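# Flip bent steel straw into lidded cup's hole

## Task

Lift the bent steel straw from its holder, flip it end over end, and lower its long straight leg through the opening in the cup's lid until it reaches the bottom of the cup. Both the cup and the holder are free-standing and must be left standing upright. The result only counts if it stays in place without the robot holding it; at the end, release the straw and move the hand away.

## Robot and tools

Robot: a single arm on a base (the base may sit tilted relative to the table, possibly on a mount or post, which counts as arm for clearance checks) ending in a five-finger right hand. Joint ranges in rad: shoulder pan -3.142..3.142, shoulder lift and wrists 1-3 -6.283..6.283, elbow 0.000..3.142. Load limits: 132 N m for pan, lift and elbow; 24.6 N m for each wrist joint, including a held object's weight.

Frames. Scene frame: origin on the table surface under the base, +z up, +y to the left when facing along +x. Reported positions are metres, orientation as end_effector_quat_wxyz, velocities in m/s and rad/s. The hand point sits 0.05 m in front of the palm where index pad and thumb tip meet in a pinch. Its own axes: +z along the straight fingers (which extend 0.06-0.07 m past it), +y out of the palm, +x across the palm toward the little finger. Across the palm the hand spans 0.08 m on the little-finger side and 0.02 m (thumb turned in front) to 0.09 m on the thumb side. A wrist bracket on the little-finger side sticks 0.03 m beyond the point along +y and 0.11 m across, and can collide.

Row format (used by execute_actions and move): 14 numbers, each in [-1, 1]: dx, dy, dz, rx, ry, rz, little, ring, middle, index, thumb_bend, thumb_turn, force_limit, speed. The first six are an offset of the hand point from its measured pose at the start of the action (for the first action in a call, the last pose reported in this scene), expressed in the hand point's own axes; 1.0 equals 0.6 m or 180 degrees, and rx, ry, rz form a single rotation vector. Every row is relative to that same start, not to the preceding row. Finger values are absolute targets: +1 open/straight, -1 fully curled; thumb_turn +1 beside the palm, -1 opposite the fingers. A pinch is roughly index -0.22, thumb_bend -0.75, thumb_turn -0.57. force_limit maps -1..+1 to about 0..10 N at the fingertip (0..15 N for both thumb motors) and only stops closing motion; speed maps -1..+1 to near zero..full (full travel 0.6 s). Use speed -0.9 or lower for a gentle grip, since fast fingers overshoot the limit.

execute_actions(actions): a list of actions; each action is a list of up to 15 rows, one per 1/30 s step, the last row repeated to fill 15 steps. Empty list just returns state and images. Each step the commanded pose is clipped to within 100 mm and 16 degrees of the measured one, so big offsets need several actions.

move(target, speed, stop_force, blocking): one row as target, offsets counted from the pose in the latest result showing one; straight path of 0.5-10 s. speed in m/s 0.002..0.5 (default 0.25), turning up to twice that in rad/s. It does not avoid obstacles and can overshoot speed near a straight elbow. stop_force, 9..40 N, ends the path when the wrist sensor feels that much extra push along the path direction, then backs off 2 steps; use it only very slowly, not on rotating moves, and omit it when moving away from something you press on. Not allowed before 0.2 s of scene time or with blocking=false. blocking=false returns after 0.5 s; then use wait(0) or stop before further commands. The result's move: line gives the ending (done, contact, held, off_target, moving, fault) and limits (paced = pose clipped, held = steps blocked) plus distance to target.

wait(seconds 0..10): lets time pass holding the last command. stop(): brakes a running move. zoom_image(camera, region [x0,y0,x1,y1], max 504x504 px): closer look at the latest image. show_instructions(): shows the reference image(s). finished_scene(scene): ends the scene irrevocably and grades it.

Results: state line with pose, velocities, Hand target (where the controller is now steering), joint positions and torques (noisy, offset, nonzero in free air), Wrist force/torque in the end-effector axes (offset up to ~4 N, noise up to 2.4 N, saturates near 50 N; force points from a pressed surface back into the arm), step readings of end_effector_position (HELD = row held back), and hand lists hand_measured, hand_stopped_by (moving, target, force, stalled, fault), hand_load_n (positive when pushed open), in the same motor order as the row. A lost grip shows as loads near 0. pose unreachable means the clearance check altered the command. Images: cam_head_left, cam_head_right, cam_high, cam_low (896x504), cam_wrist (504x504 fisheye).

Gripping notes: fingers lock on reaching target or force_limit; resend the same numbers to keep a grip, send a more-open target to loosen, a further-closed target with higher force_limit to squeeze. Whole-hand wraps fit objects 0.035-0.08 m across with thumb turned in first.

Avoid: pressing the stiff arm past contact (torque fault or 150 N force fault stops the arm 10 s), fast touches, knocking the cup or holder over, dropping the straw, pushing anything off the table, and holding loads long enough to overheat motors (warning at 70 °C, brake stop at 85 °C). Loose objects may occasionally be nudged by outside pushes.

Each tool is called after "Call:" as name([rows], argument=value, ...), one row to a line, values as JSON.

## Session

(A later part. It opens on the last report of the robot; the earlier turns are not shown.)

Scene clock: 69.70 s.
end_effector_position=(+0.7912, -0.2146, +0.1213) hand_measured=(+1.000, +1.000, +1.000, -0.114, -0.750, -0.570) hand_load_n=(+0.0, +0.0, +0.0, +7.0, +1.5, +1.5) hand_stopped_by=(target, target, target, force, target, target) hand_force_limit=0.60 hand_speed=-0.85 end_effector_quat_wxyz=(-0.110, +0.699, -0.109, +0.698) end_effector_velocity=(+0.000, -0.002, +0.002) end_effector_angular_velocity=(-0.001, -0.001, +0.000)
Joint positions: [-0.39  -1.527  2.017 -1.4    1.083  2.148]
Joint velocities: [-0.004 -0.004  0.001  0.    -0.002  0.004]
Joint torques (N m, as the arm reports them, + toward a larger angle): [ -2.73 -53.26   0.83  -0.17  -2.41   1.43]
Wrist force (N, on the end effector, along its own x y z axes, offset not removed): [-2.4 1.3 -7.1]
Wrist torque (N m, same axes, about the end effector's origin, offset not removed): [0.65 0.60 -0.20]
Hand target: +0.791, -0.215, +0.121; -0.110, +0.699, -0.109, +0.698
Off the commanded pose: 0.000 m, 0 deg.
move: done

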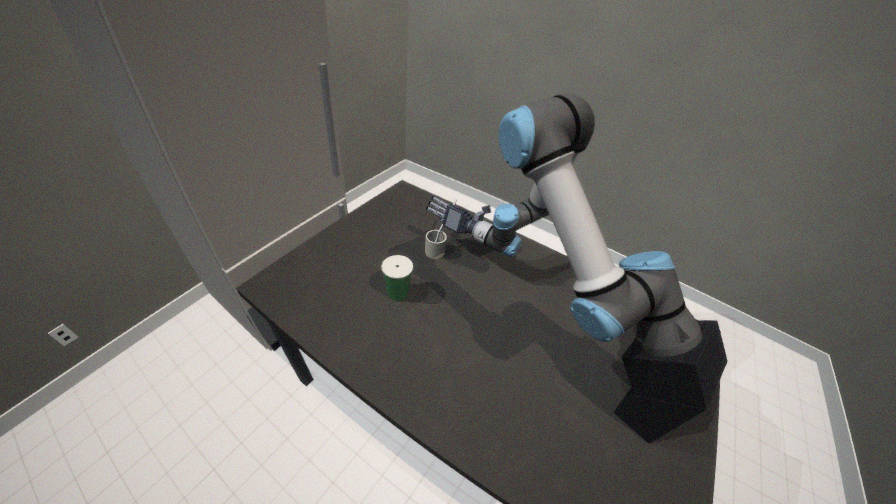

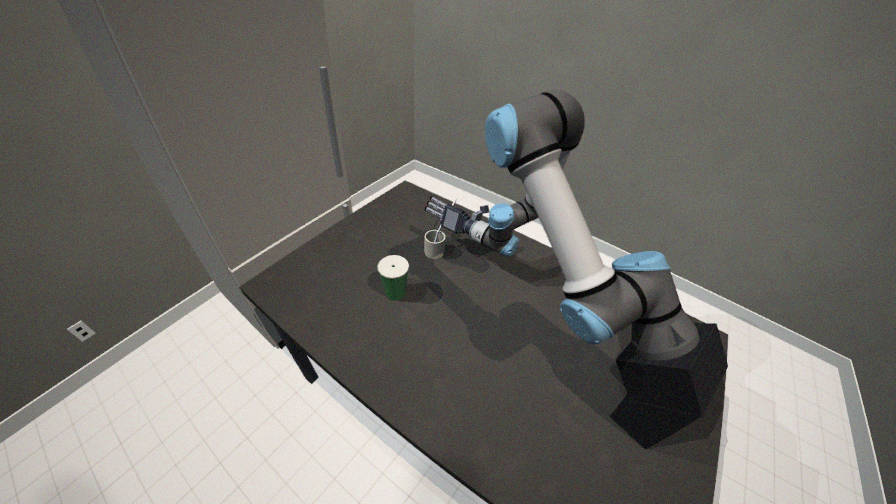

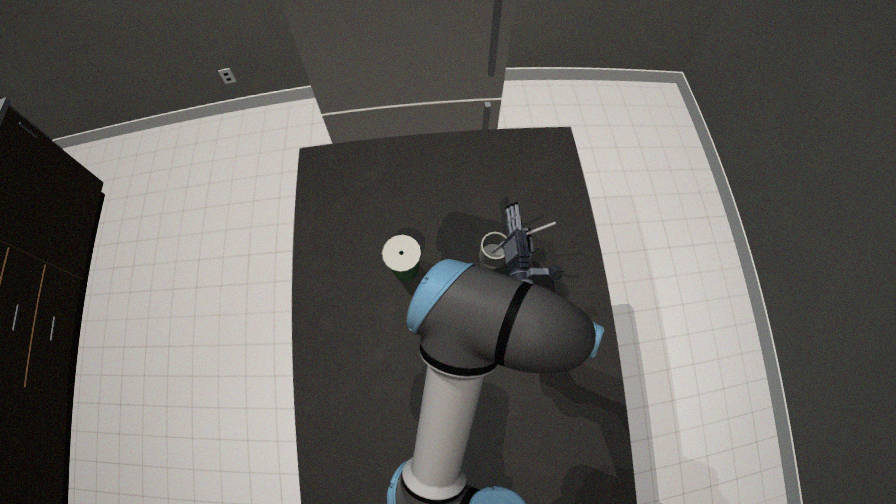

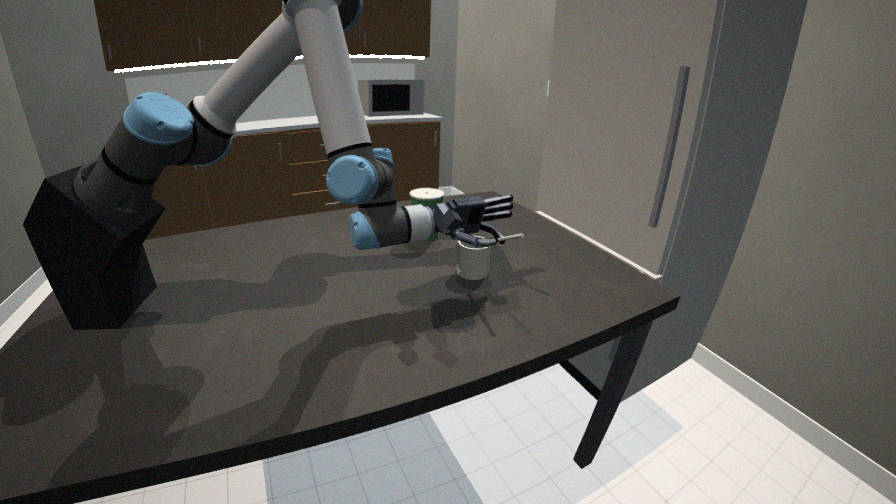

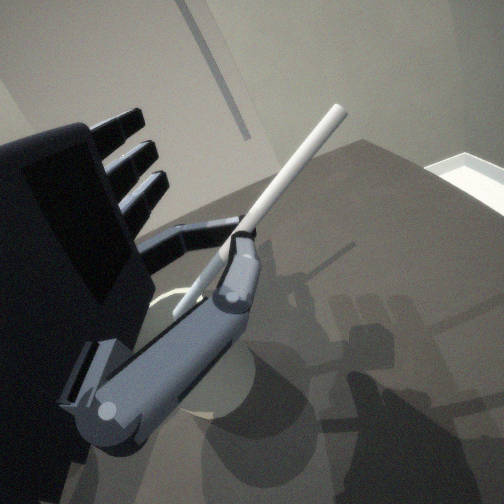

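Call:
move(target=[0.25,-0.065,0,0,0,0,1,1,1,-0.4,-0.75,-0.57,0.6,-0.85], speed=0.08)

Call:
move(target=[0,-0.2,0,0,0,0.72,1,1,1,-0.4,-0.75,-0.57,0.6,-0.85], speed=0.3)

Scene clock: 75.73 s.
end_effector_position=(+0.7917, -0.2235, +0.2760) hand_measured=(+1.000, +1.000, +1.000, -0.114, -0.750, -0.570) hand_load_n=(+0.0, +0.0, +0.0, +7.0, +1.5, +1.5) hand_stopped_by=(target, target, target, force, target, target) hand_force_limit=0.60 hand_speed=-0.85 end_effector_quat_wxyz=(-0.110, +0.699, -0.109, +0.698) end_effector_velocity=(+0.000, -0.000, +0.002) end_effector_angular_velocity=(+0.000, +0.000, +0.000)
Joint positions: [-0.52  -1.914  2.06  -1.117  1.007  2.27 ]
Joint velocities: [-0.003 -0.005 -0.001  0.005 -0.002  0.003]
Joint torques (N m, as the arm reports them, + toward a larger angle): [  2.33 -45.73 -22.62  -0.27  -2.21   1.57]
Wrist force (N, on the end effector, along its own x y z axes, offset not removed): [0.1 -1.4 -1.1]
Wrist torque (N m, same axes, about the end effector's origin, offset not removed): [-0.27 0.09 -0.13]
Hand target: +0.792, -0.224, +0.276; -0.110, +0.699, -0.109, +0.698
Off the commanded pose: 0.000 m, 0 deg.
move: done

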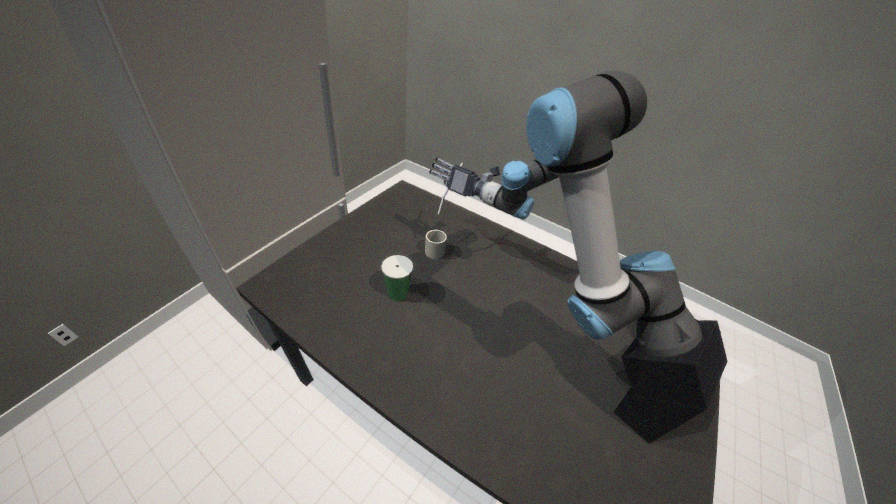

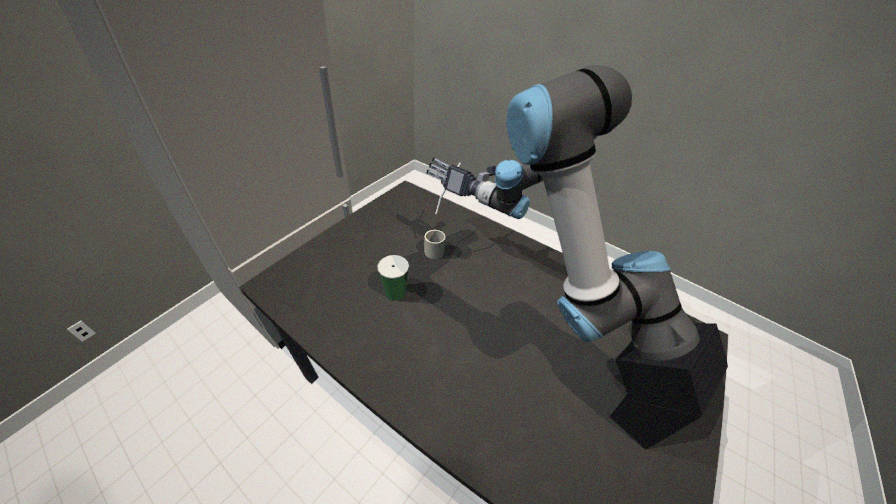

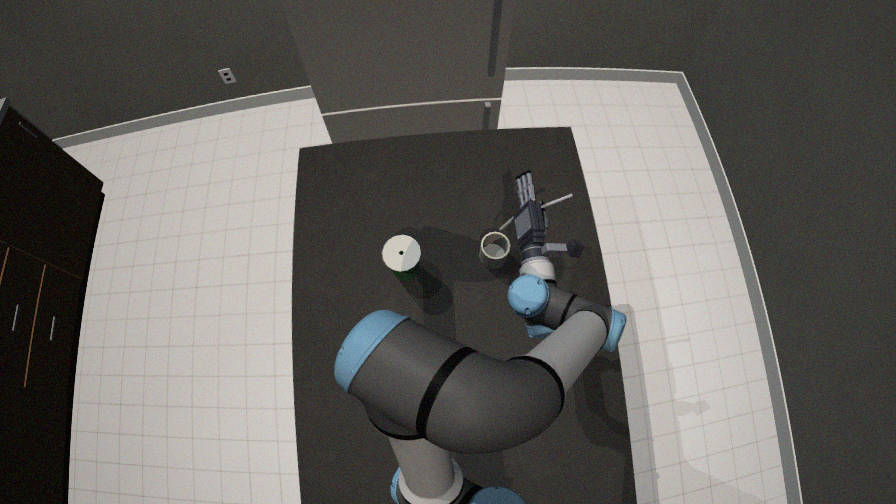

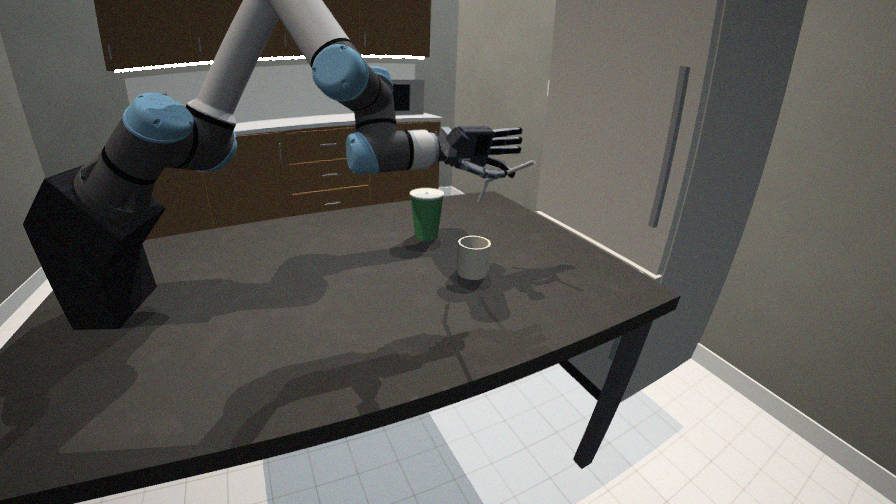

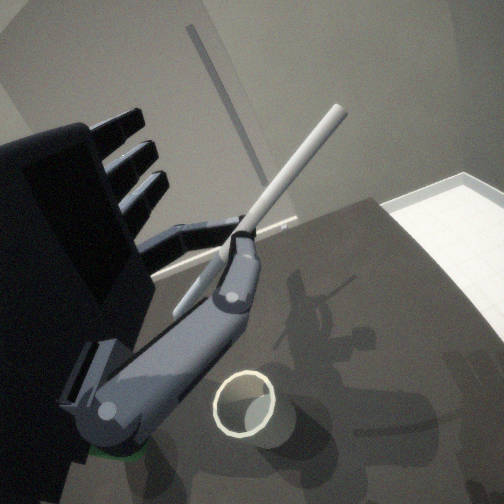

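Scene clock: 80.03 s.
end_effector_position=(+0.7915, -0.1094, +0.3127) hand_measured=(+1.000, +1.000, +1.000, -0.114, -0.750, -0.570) hand_load_n=(+0.0, +0.0, +0.0, +7.0, +1.0, +1.5) hand_stopped_by=(target, target, target, force, target, target) hand_force_limit=0.60 hand_speed=-0.85 end_effector_quat_wxyz=(+0.678, -0.200, +0.679, -0.198) end_effector_velocity=(-0.000, +0.001, -0.000) end_effector_angular_velocity=(+0.012, -0.001, +0.000)
Joint positions: [-0.518 -1.903  2.06  -1.127  1.008  4.528]
Joint velocities: [ 0.002  0.002  0.001 -0.003  0.001  0.011]
Joint torques (N m, as the arm reports them, + toward a larger angle): [ 15.23 -18.17  -5.42  -3.93   2.92   1.56]
Wrist force (N, on the end effector, along its own x y z axes, offset not removed): [-1.4 -0.5 -4.2]
Wrist torque (N m, same axes, about the end effector's origin, offset not removed): [0.15 0.47 -0.12]
Hand target: +0.792, -0.109, +0.313; +0.678, -0.199, +0.679, -0.197
Off the commanded pose: 0.000 m, 0 deg.
move: done

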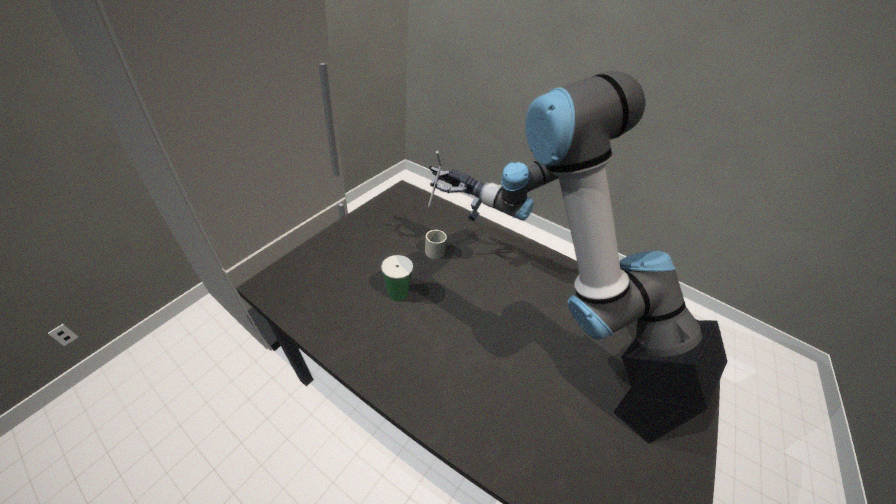

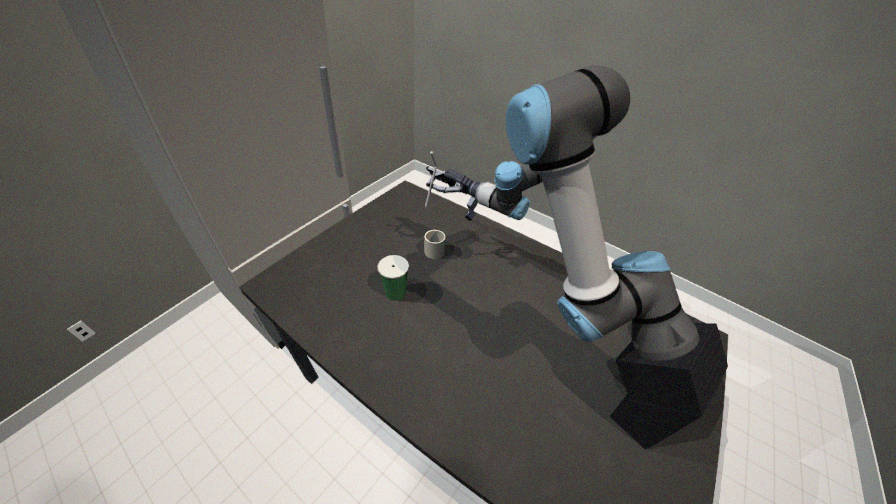

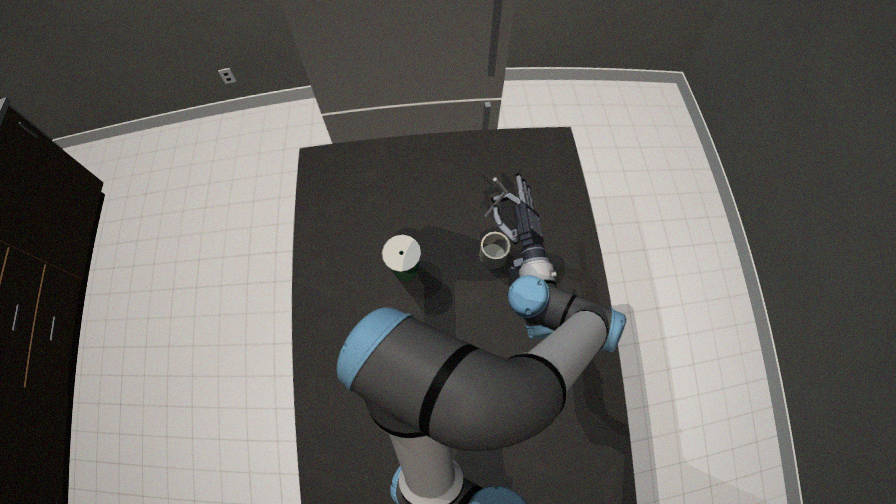

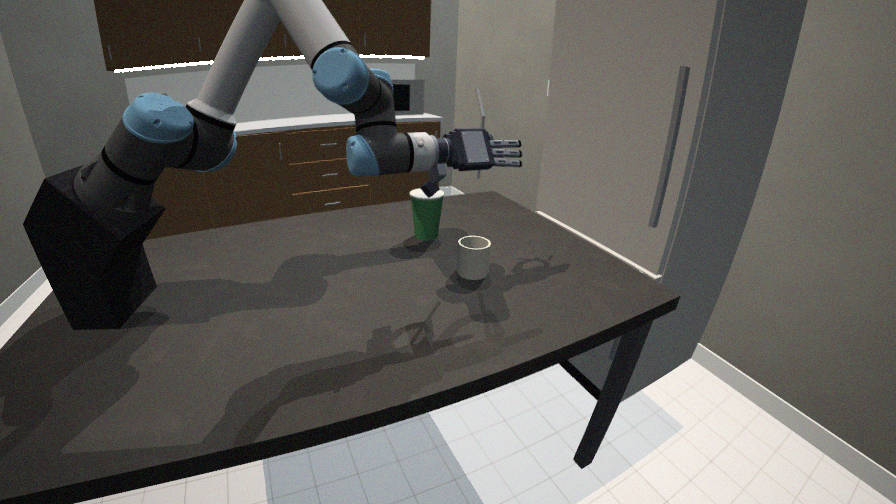

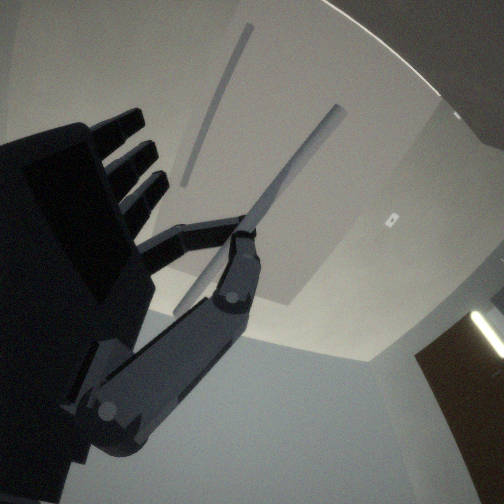

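Call:
move(target=[-0.122,0.357,-0.05,0,0,0,1,1,1,-0.4,-0.75,-0.57,0.6,-0.85], speed=0.15)

Call:
zoom_image(camera="cam_head_left", region=[320,150,480,310])

Call:
zoom_image(camera="cam_low", region=[350,80,520,250])

Call:
zoom_image(camera="cam_high", region=[340,180,480,320])

Scene clock: 87.43 s.
end_effector_position=(+0.7609, +0.1105, +0.2590) hand_measured=(+1.000, +1.000, +1.000, -0.114, -0.750, -0.570) hand_load_n=(+0.0, +0.0, +0.0, +7.0, +1.0, +1.5) hand_stopped_by=(target, target, target, force, target, target) hand_force_limit=0.60 hand_speed=-0.85 end_effector_quat_wxyz=(+0.678, -0.200, +0.679, -0.198) end_effector_velocity=(+0.000, +0.002, -0.001) end_effector_angular_velocity=(-0.000, -0.000, -0.001)
Joint positions: [ 0.067 -1.741  2.176 -1.223  1.388  4.047]
Joint velocities: [ 0.006  0.006 -0.002 -0.004  0.005 -0.004]
Joint torques (N m, as the arm reports them, + toward a larger angle): [ 17.13 -23.   -18.09  -3.59   2.07  -1.53]
Wrist force (N, on the end effector, along its own x y z axes, offset not removed): [-4.3 0.8 -0.1]
Wrist torque (N m, same axes, about the end effector's origin, offset not removed): [0.30 0.67 -0.18]
Hand target: +0.761, +0.111, +0.259; +0.678, -0.199, +0.679, -0.198
Off the commanded pose: 0.000 m, 0 deg.
move: done

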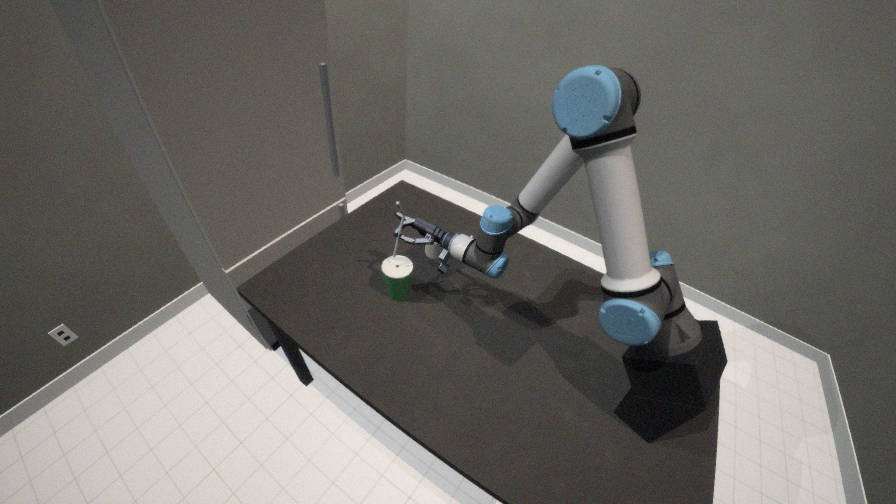

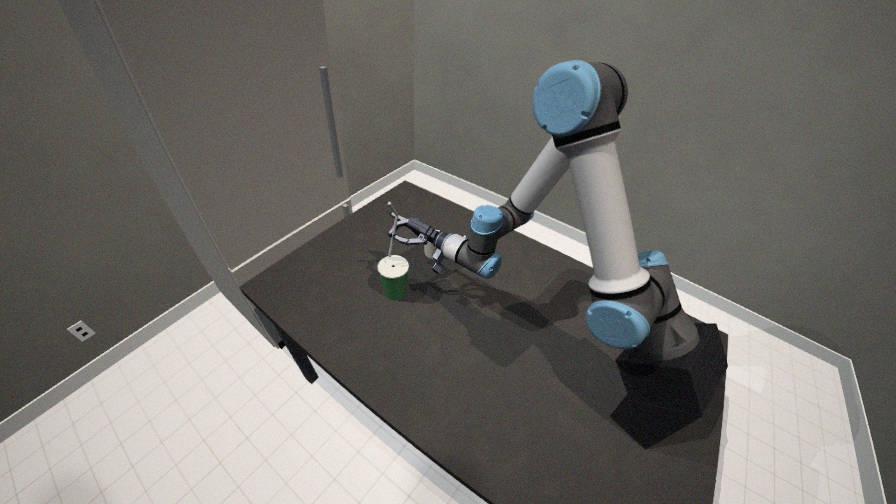

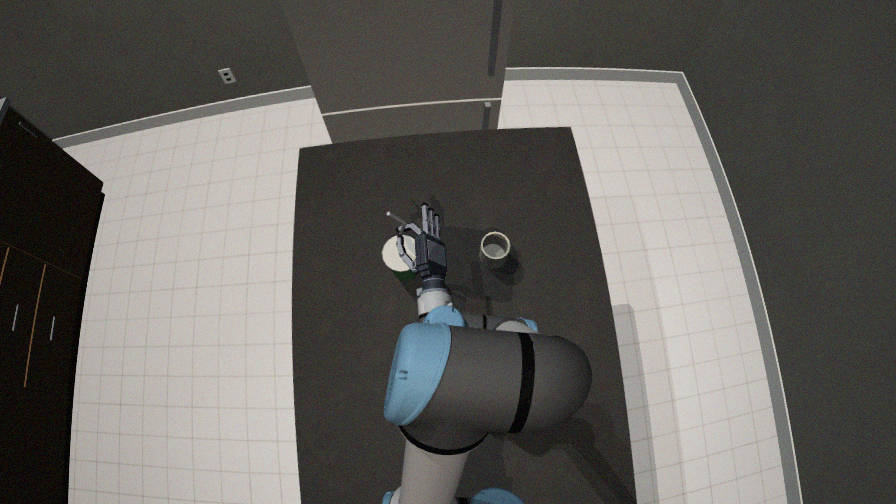

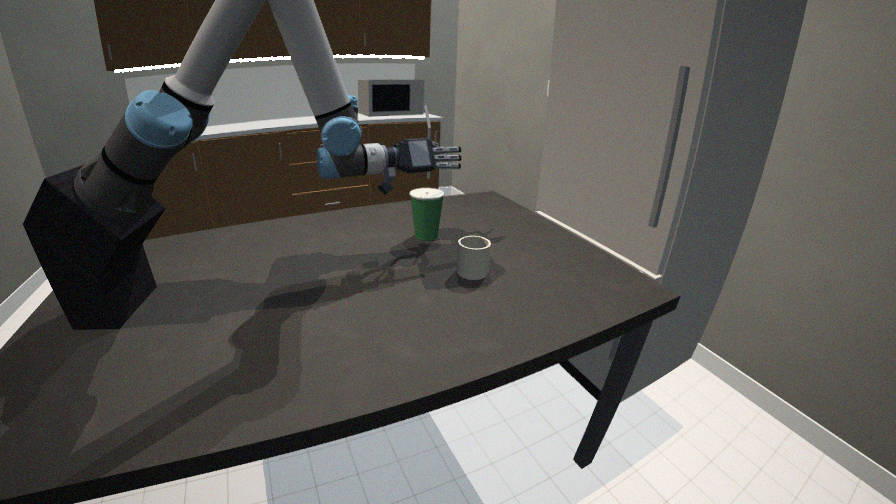

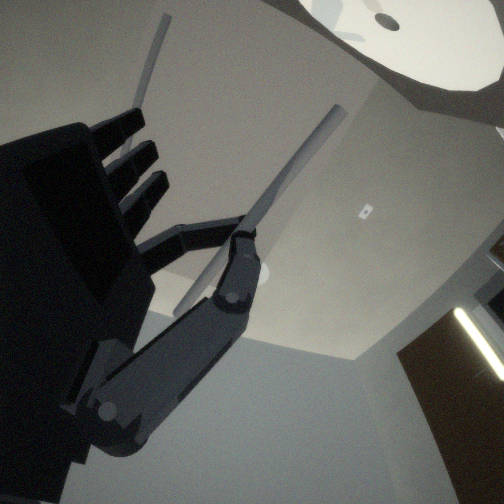

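Region (320, 150, 480, 310) of cam_head_left's 896x504 image, scaled by 3.150, with more detail than that image has.

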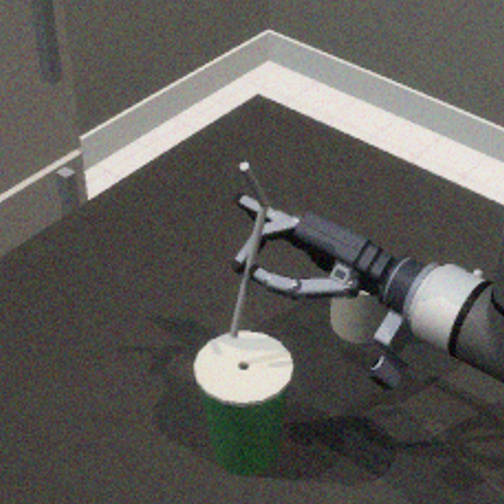

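Region (350, 80, 520, 250) of cam_low's 896x504 image, scaled by 2.965, with more detail than that image has.

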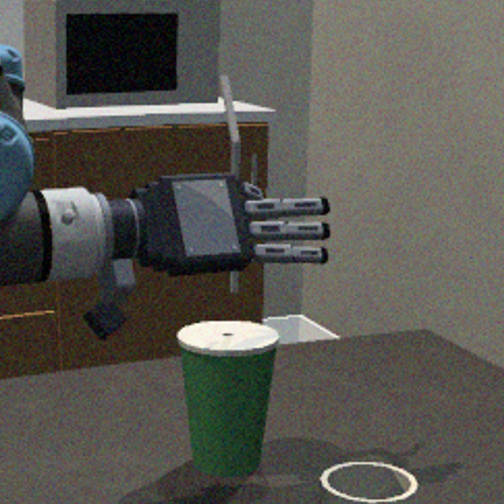

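Region (340, 180, 480, 320) of cam_high's 896x504 image, scaled by 3.600, with more detail than that image has.

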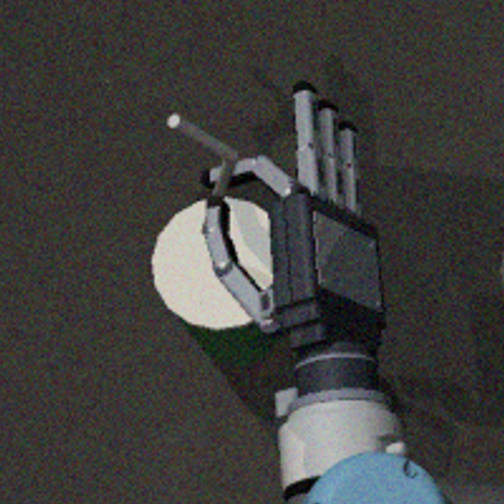

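Call:
move(target=[0.02,0.02,0,0,0,-0.08,1,1,1,-0.4,-0.75,-0.57,0.6,-0.85], speed=0.15)

Call:
zoom_image(camera="cam_head_left", region=[340,180,460,300])

Call:
zoom_image(camera="cam_low", region=[370,90,490,210])

Call:
zoom_image(camera="cam_high", region=[350,190,450,290])

Scene clock: 98.63 s.
end_effector_position=(+0.7609, +0.1141, +0.2425) hand_measured=(+1.000, +1.000, +1.000, -0.114, -0.750, -0.570) hand_load_n=(+0.0, +0.0, +0.0, +7.0, +1.0, +1.5) hand_stopped_by=(target, target, target, force, target, target) hand_force_limit=0.60 hand_speed=-0.85 end_effector_quat_wxyz=(+0.648, -0.283, +0.649, -0.281) end_effector_velocity=(+0.000, +0.001, -0.001) end_effector_angular_velocity=(-0.009, +0.000, +0.000)
Joint positions: [ 0.087 -1.733  2.173 -1.226  1.403  3.783]
Joint velocities: [ 0.002  0.001 -0.001  0.001  0.001 -0.011]
Joint torques (N m, as the arm reports them, + toward a larger angle): [ 19.29 -22.3  -17.11  -3.14   2.31  -1.22]
Wrist force (N, on the end effector, along its own x y z axes, offset not removed): [3.7 -5.1 0.4]
Wrist torque (N m, same axes, about the end effector's origin, offset not removed): [-0.95 -0.69 -0.16]
Hand target: +0.761, +0.114, +0.242; +0.648, -0.283, +0.649, -0.281
Off the commanded pose: 0.000 m, 0 deg.
move: done

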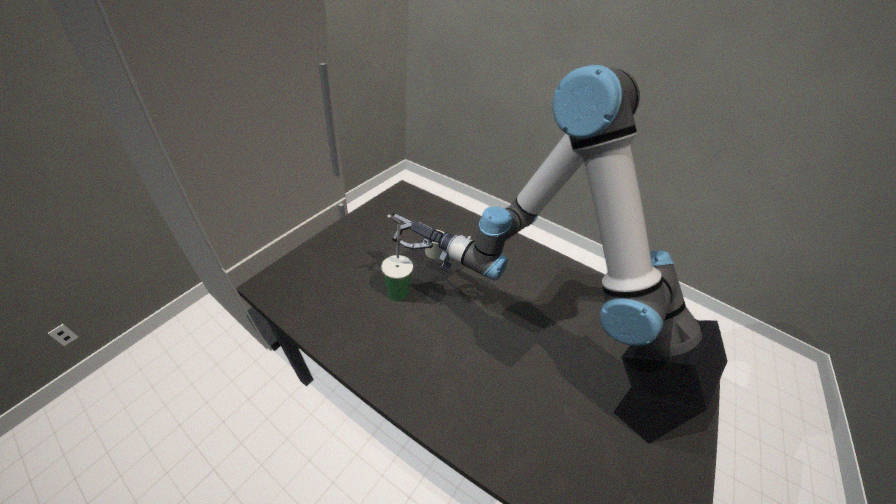

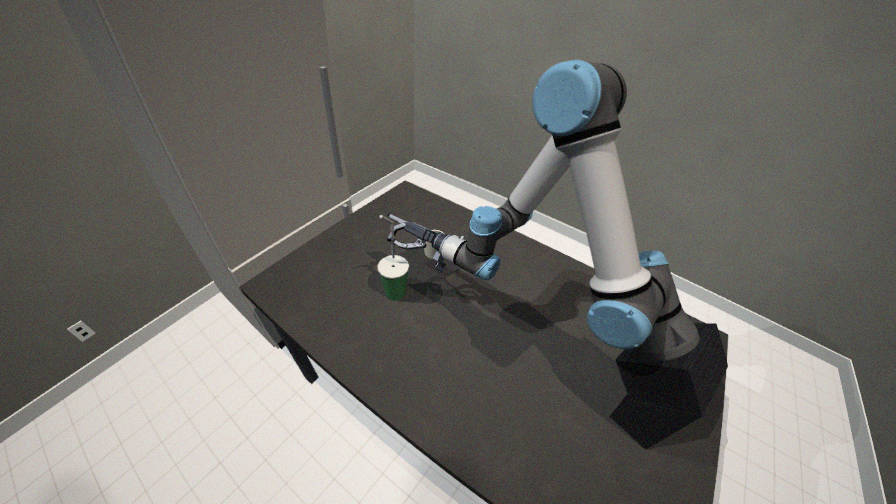

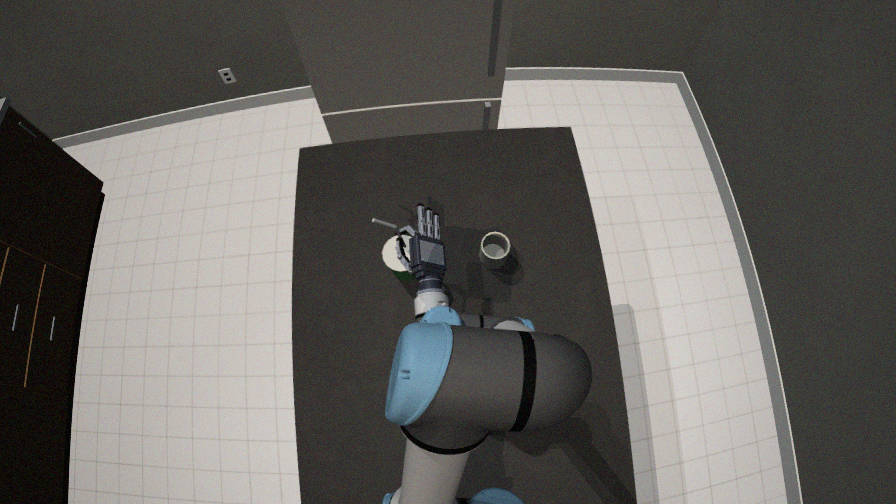

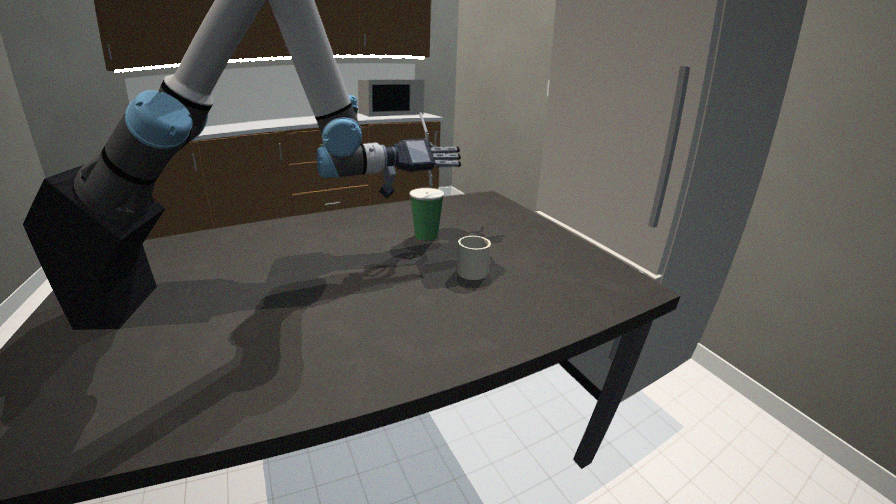

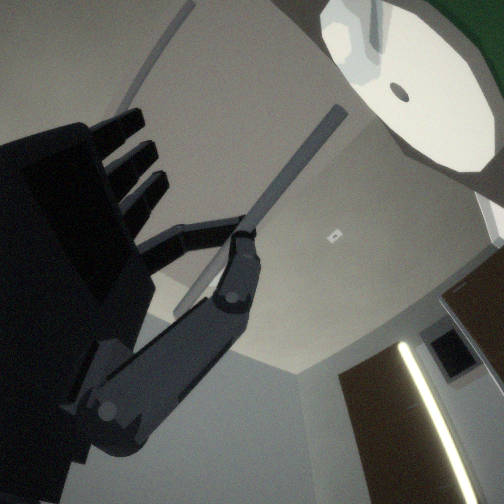

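Region (340, 180, 460, 300) of cam_head_left's 896x504 image, scaled by 4.200, with more detail than that image has.

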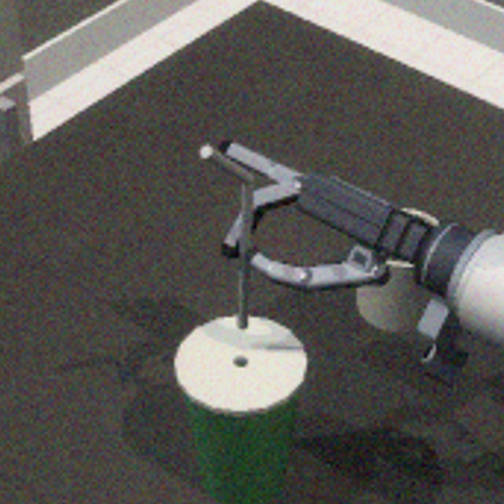

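Region (370, 90, 490, 210) of cam_low's 896x504 image, scaled by 4.200, with more detail than that image has.

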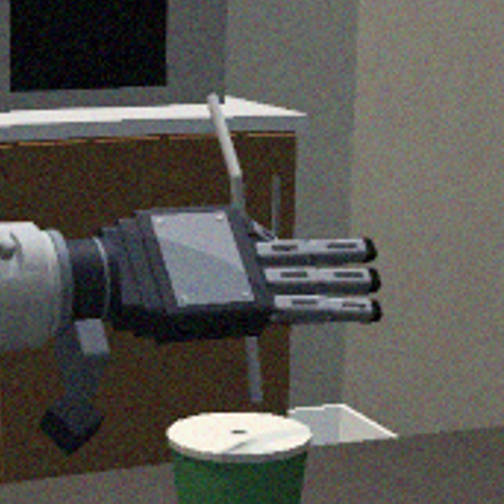

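Region (350, 190, 450, 290) of cam_high's 896x504 image, scaled by 5.040, with more detail than that image has.

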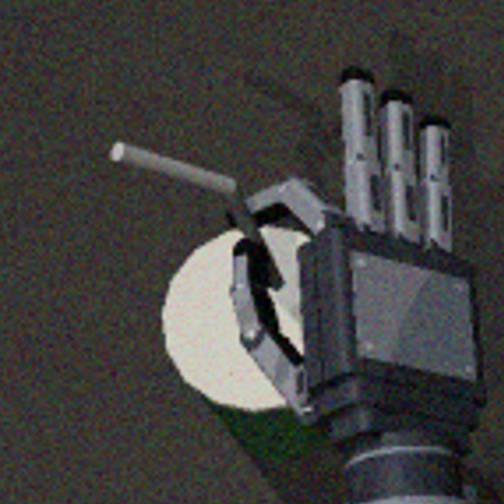

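Call:
move(target=[0,0.019,0,-0.02,0.019,0,1,1,1,-0.4,-0.75,-0.57,0.6,-0.85], speed=0.08)

Call:
zoom_image(camera="cam_head_left", region=[360,210,440,290])

Call:
zoom_image(camera="cam_low", region=[380,110,480,210])

Scene clock: 105.13 s.
end_effector_position=(+0.7608, +0.1218, +0.2342) hand_measured=(+1.000, +1.000, +1.000, -0.114, -0.750, -0.570) hand_load_n=(+0.0, +0.0, +0.0, +7.0, +1.0, +1.5) hand_stopped_by=(target, target, target, force, target, target) hand_force_limit=0.60 hand_speed=-0.85 end_effector_quat_wxyz=(+0.619, -0.294, +0.676, -0.269) end_effector_velocity=(+0.000, +0.001, -0.001) end_effector_angular_velocity=(+0.000, +0.012, -0.001)
Joint positions: [ 0.114 -1.744  2.139 -1.092  1.434  3.751]
Joint velocities: [ 0.004 -0.001 -0.006  0.019  0.006 -0.004]
Joint torques (N m, as the arm reports them, + toward a larger angle): [ 18.89 -49.45 -16.66   0.42   1.99  -1.73]
Wrist force (N, on the end effector, along its own x y z axes, offset not removed): [-2.6 1.2 -1.7]
Wrist torque (N m, same axes, about the end effector's origin, offset not removed): [0.41 0.33 -0.13]
Hand target: +0.761, +0.122, +0.234; +0.619, -0.295, +0.677, -0.269
Off the commanded pose: 0.000 m, 0 deg.
move: done

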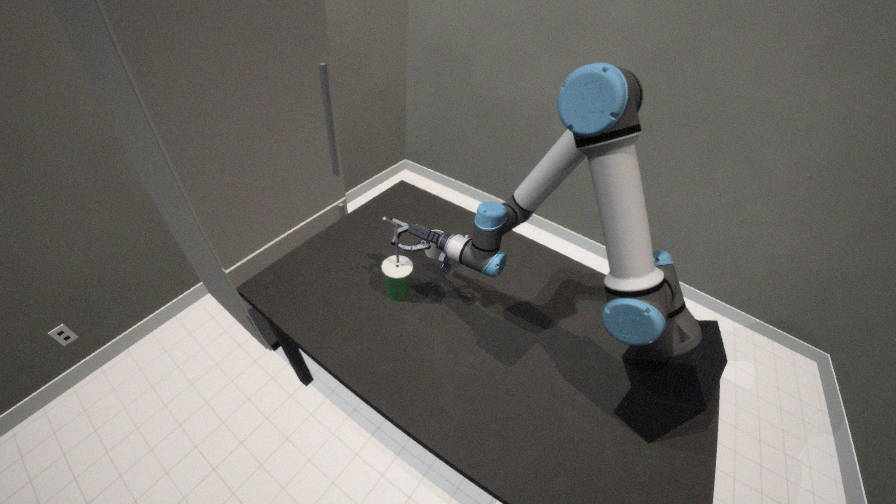

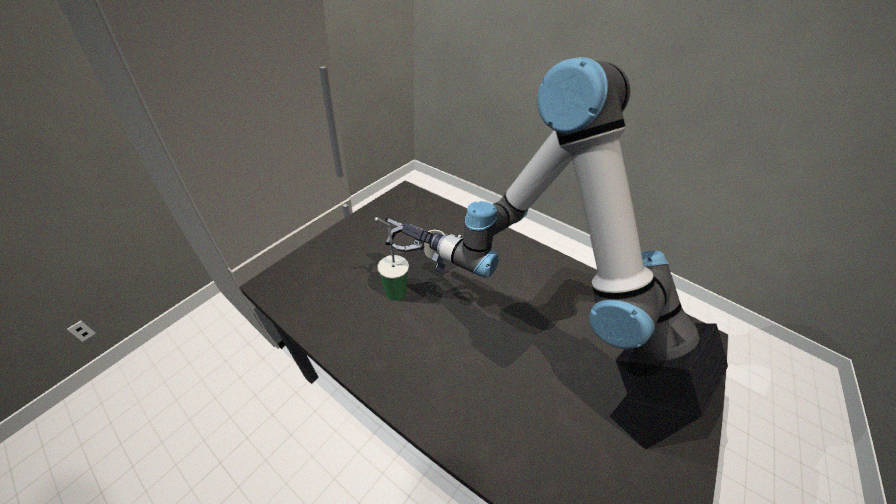

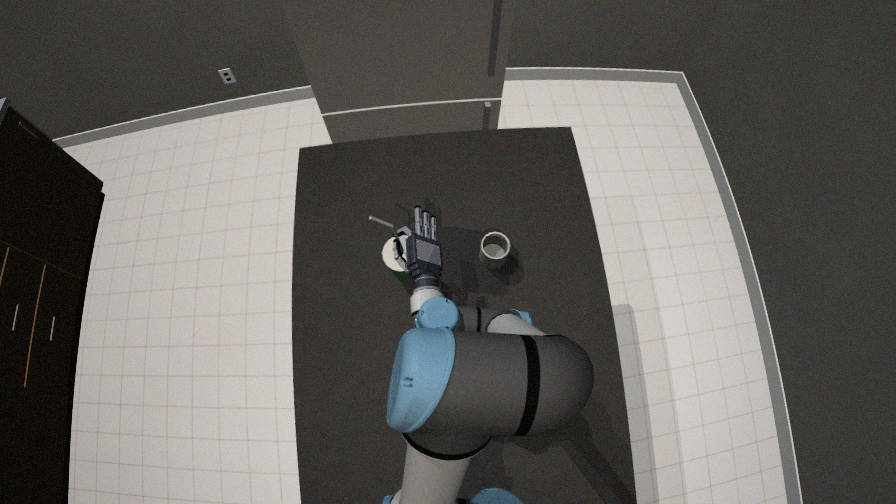

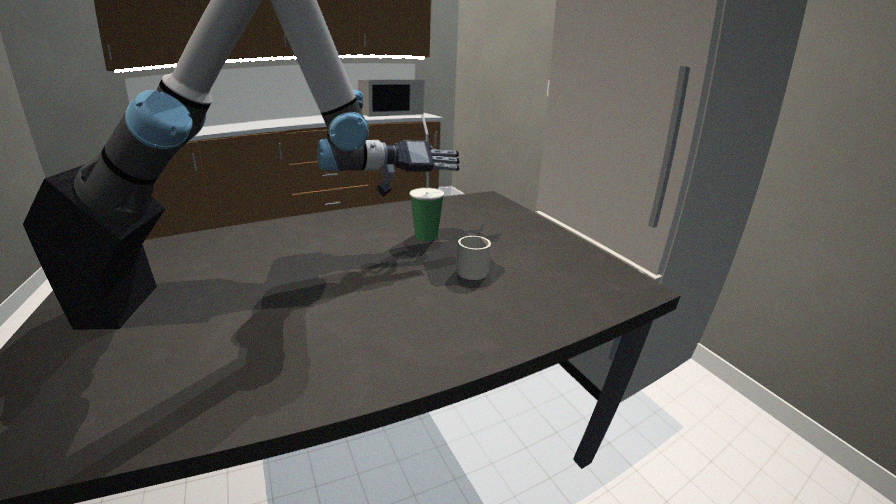

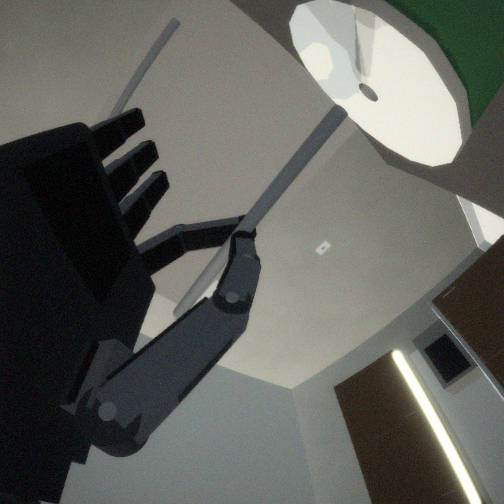

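Region (360, 210, 440, 290) of cam_head_left's 896x504 image, scaled by 6.300, with more detail than that image has.

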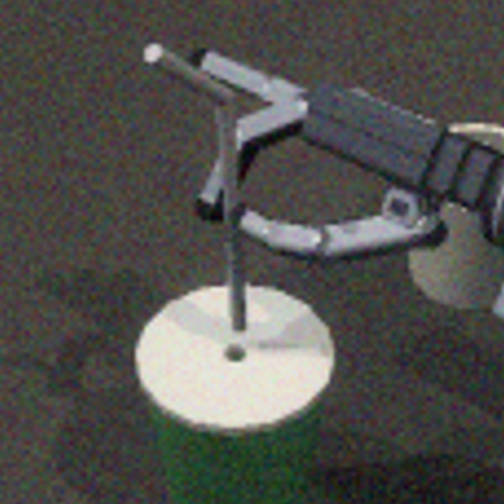

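Region (380, 110, 480, 210) of cam_low's 896x504 image, scaled by 5.040, with more detail than that image has.

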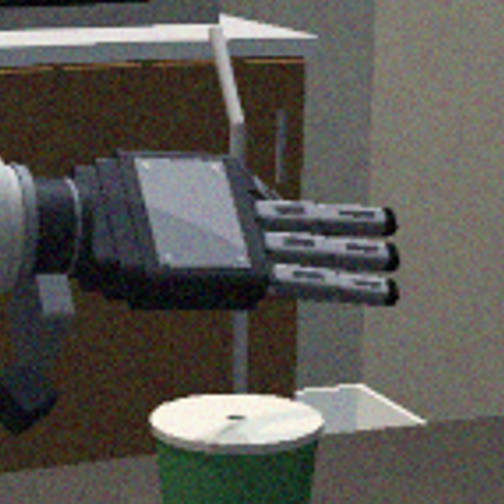

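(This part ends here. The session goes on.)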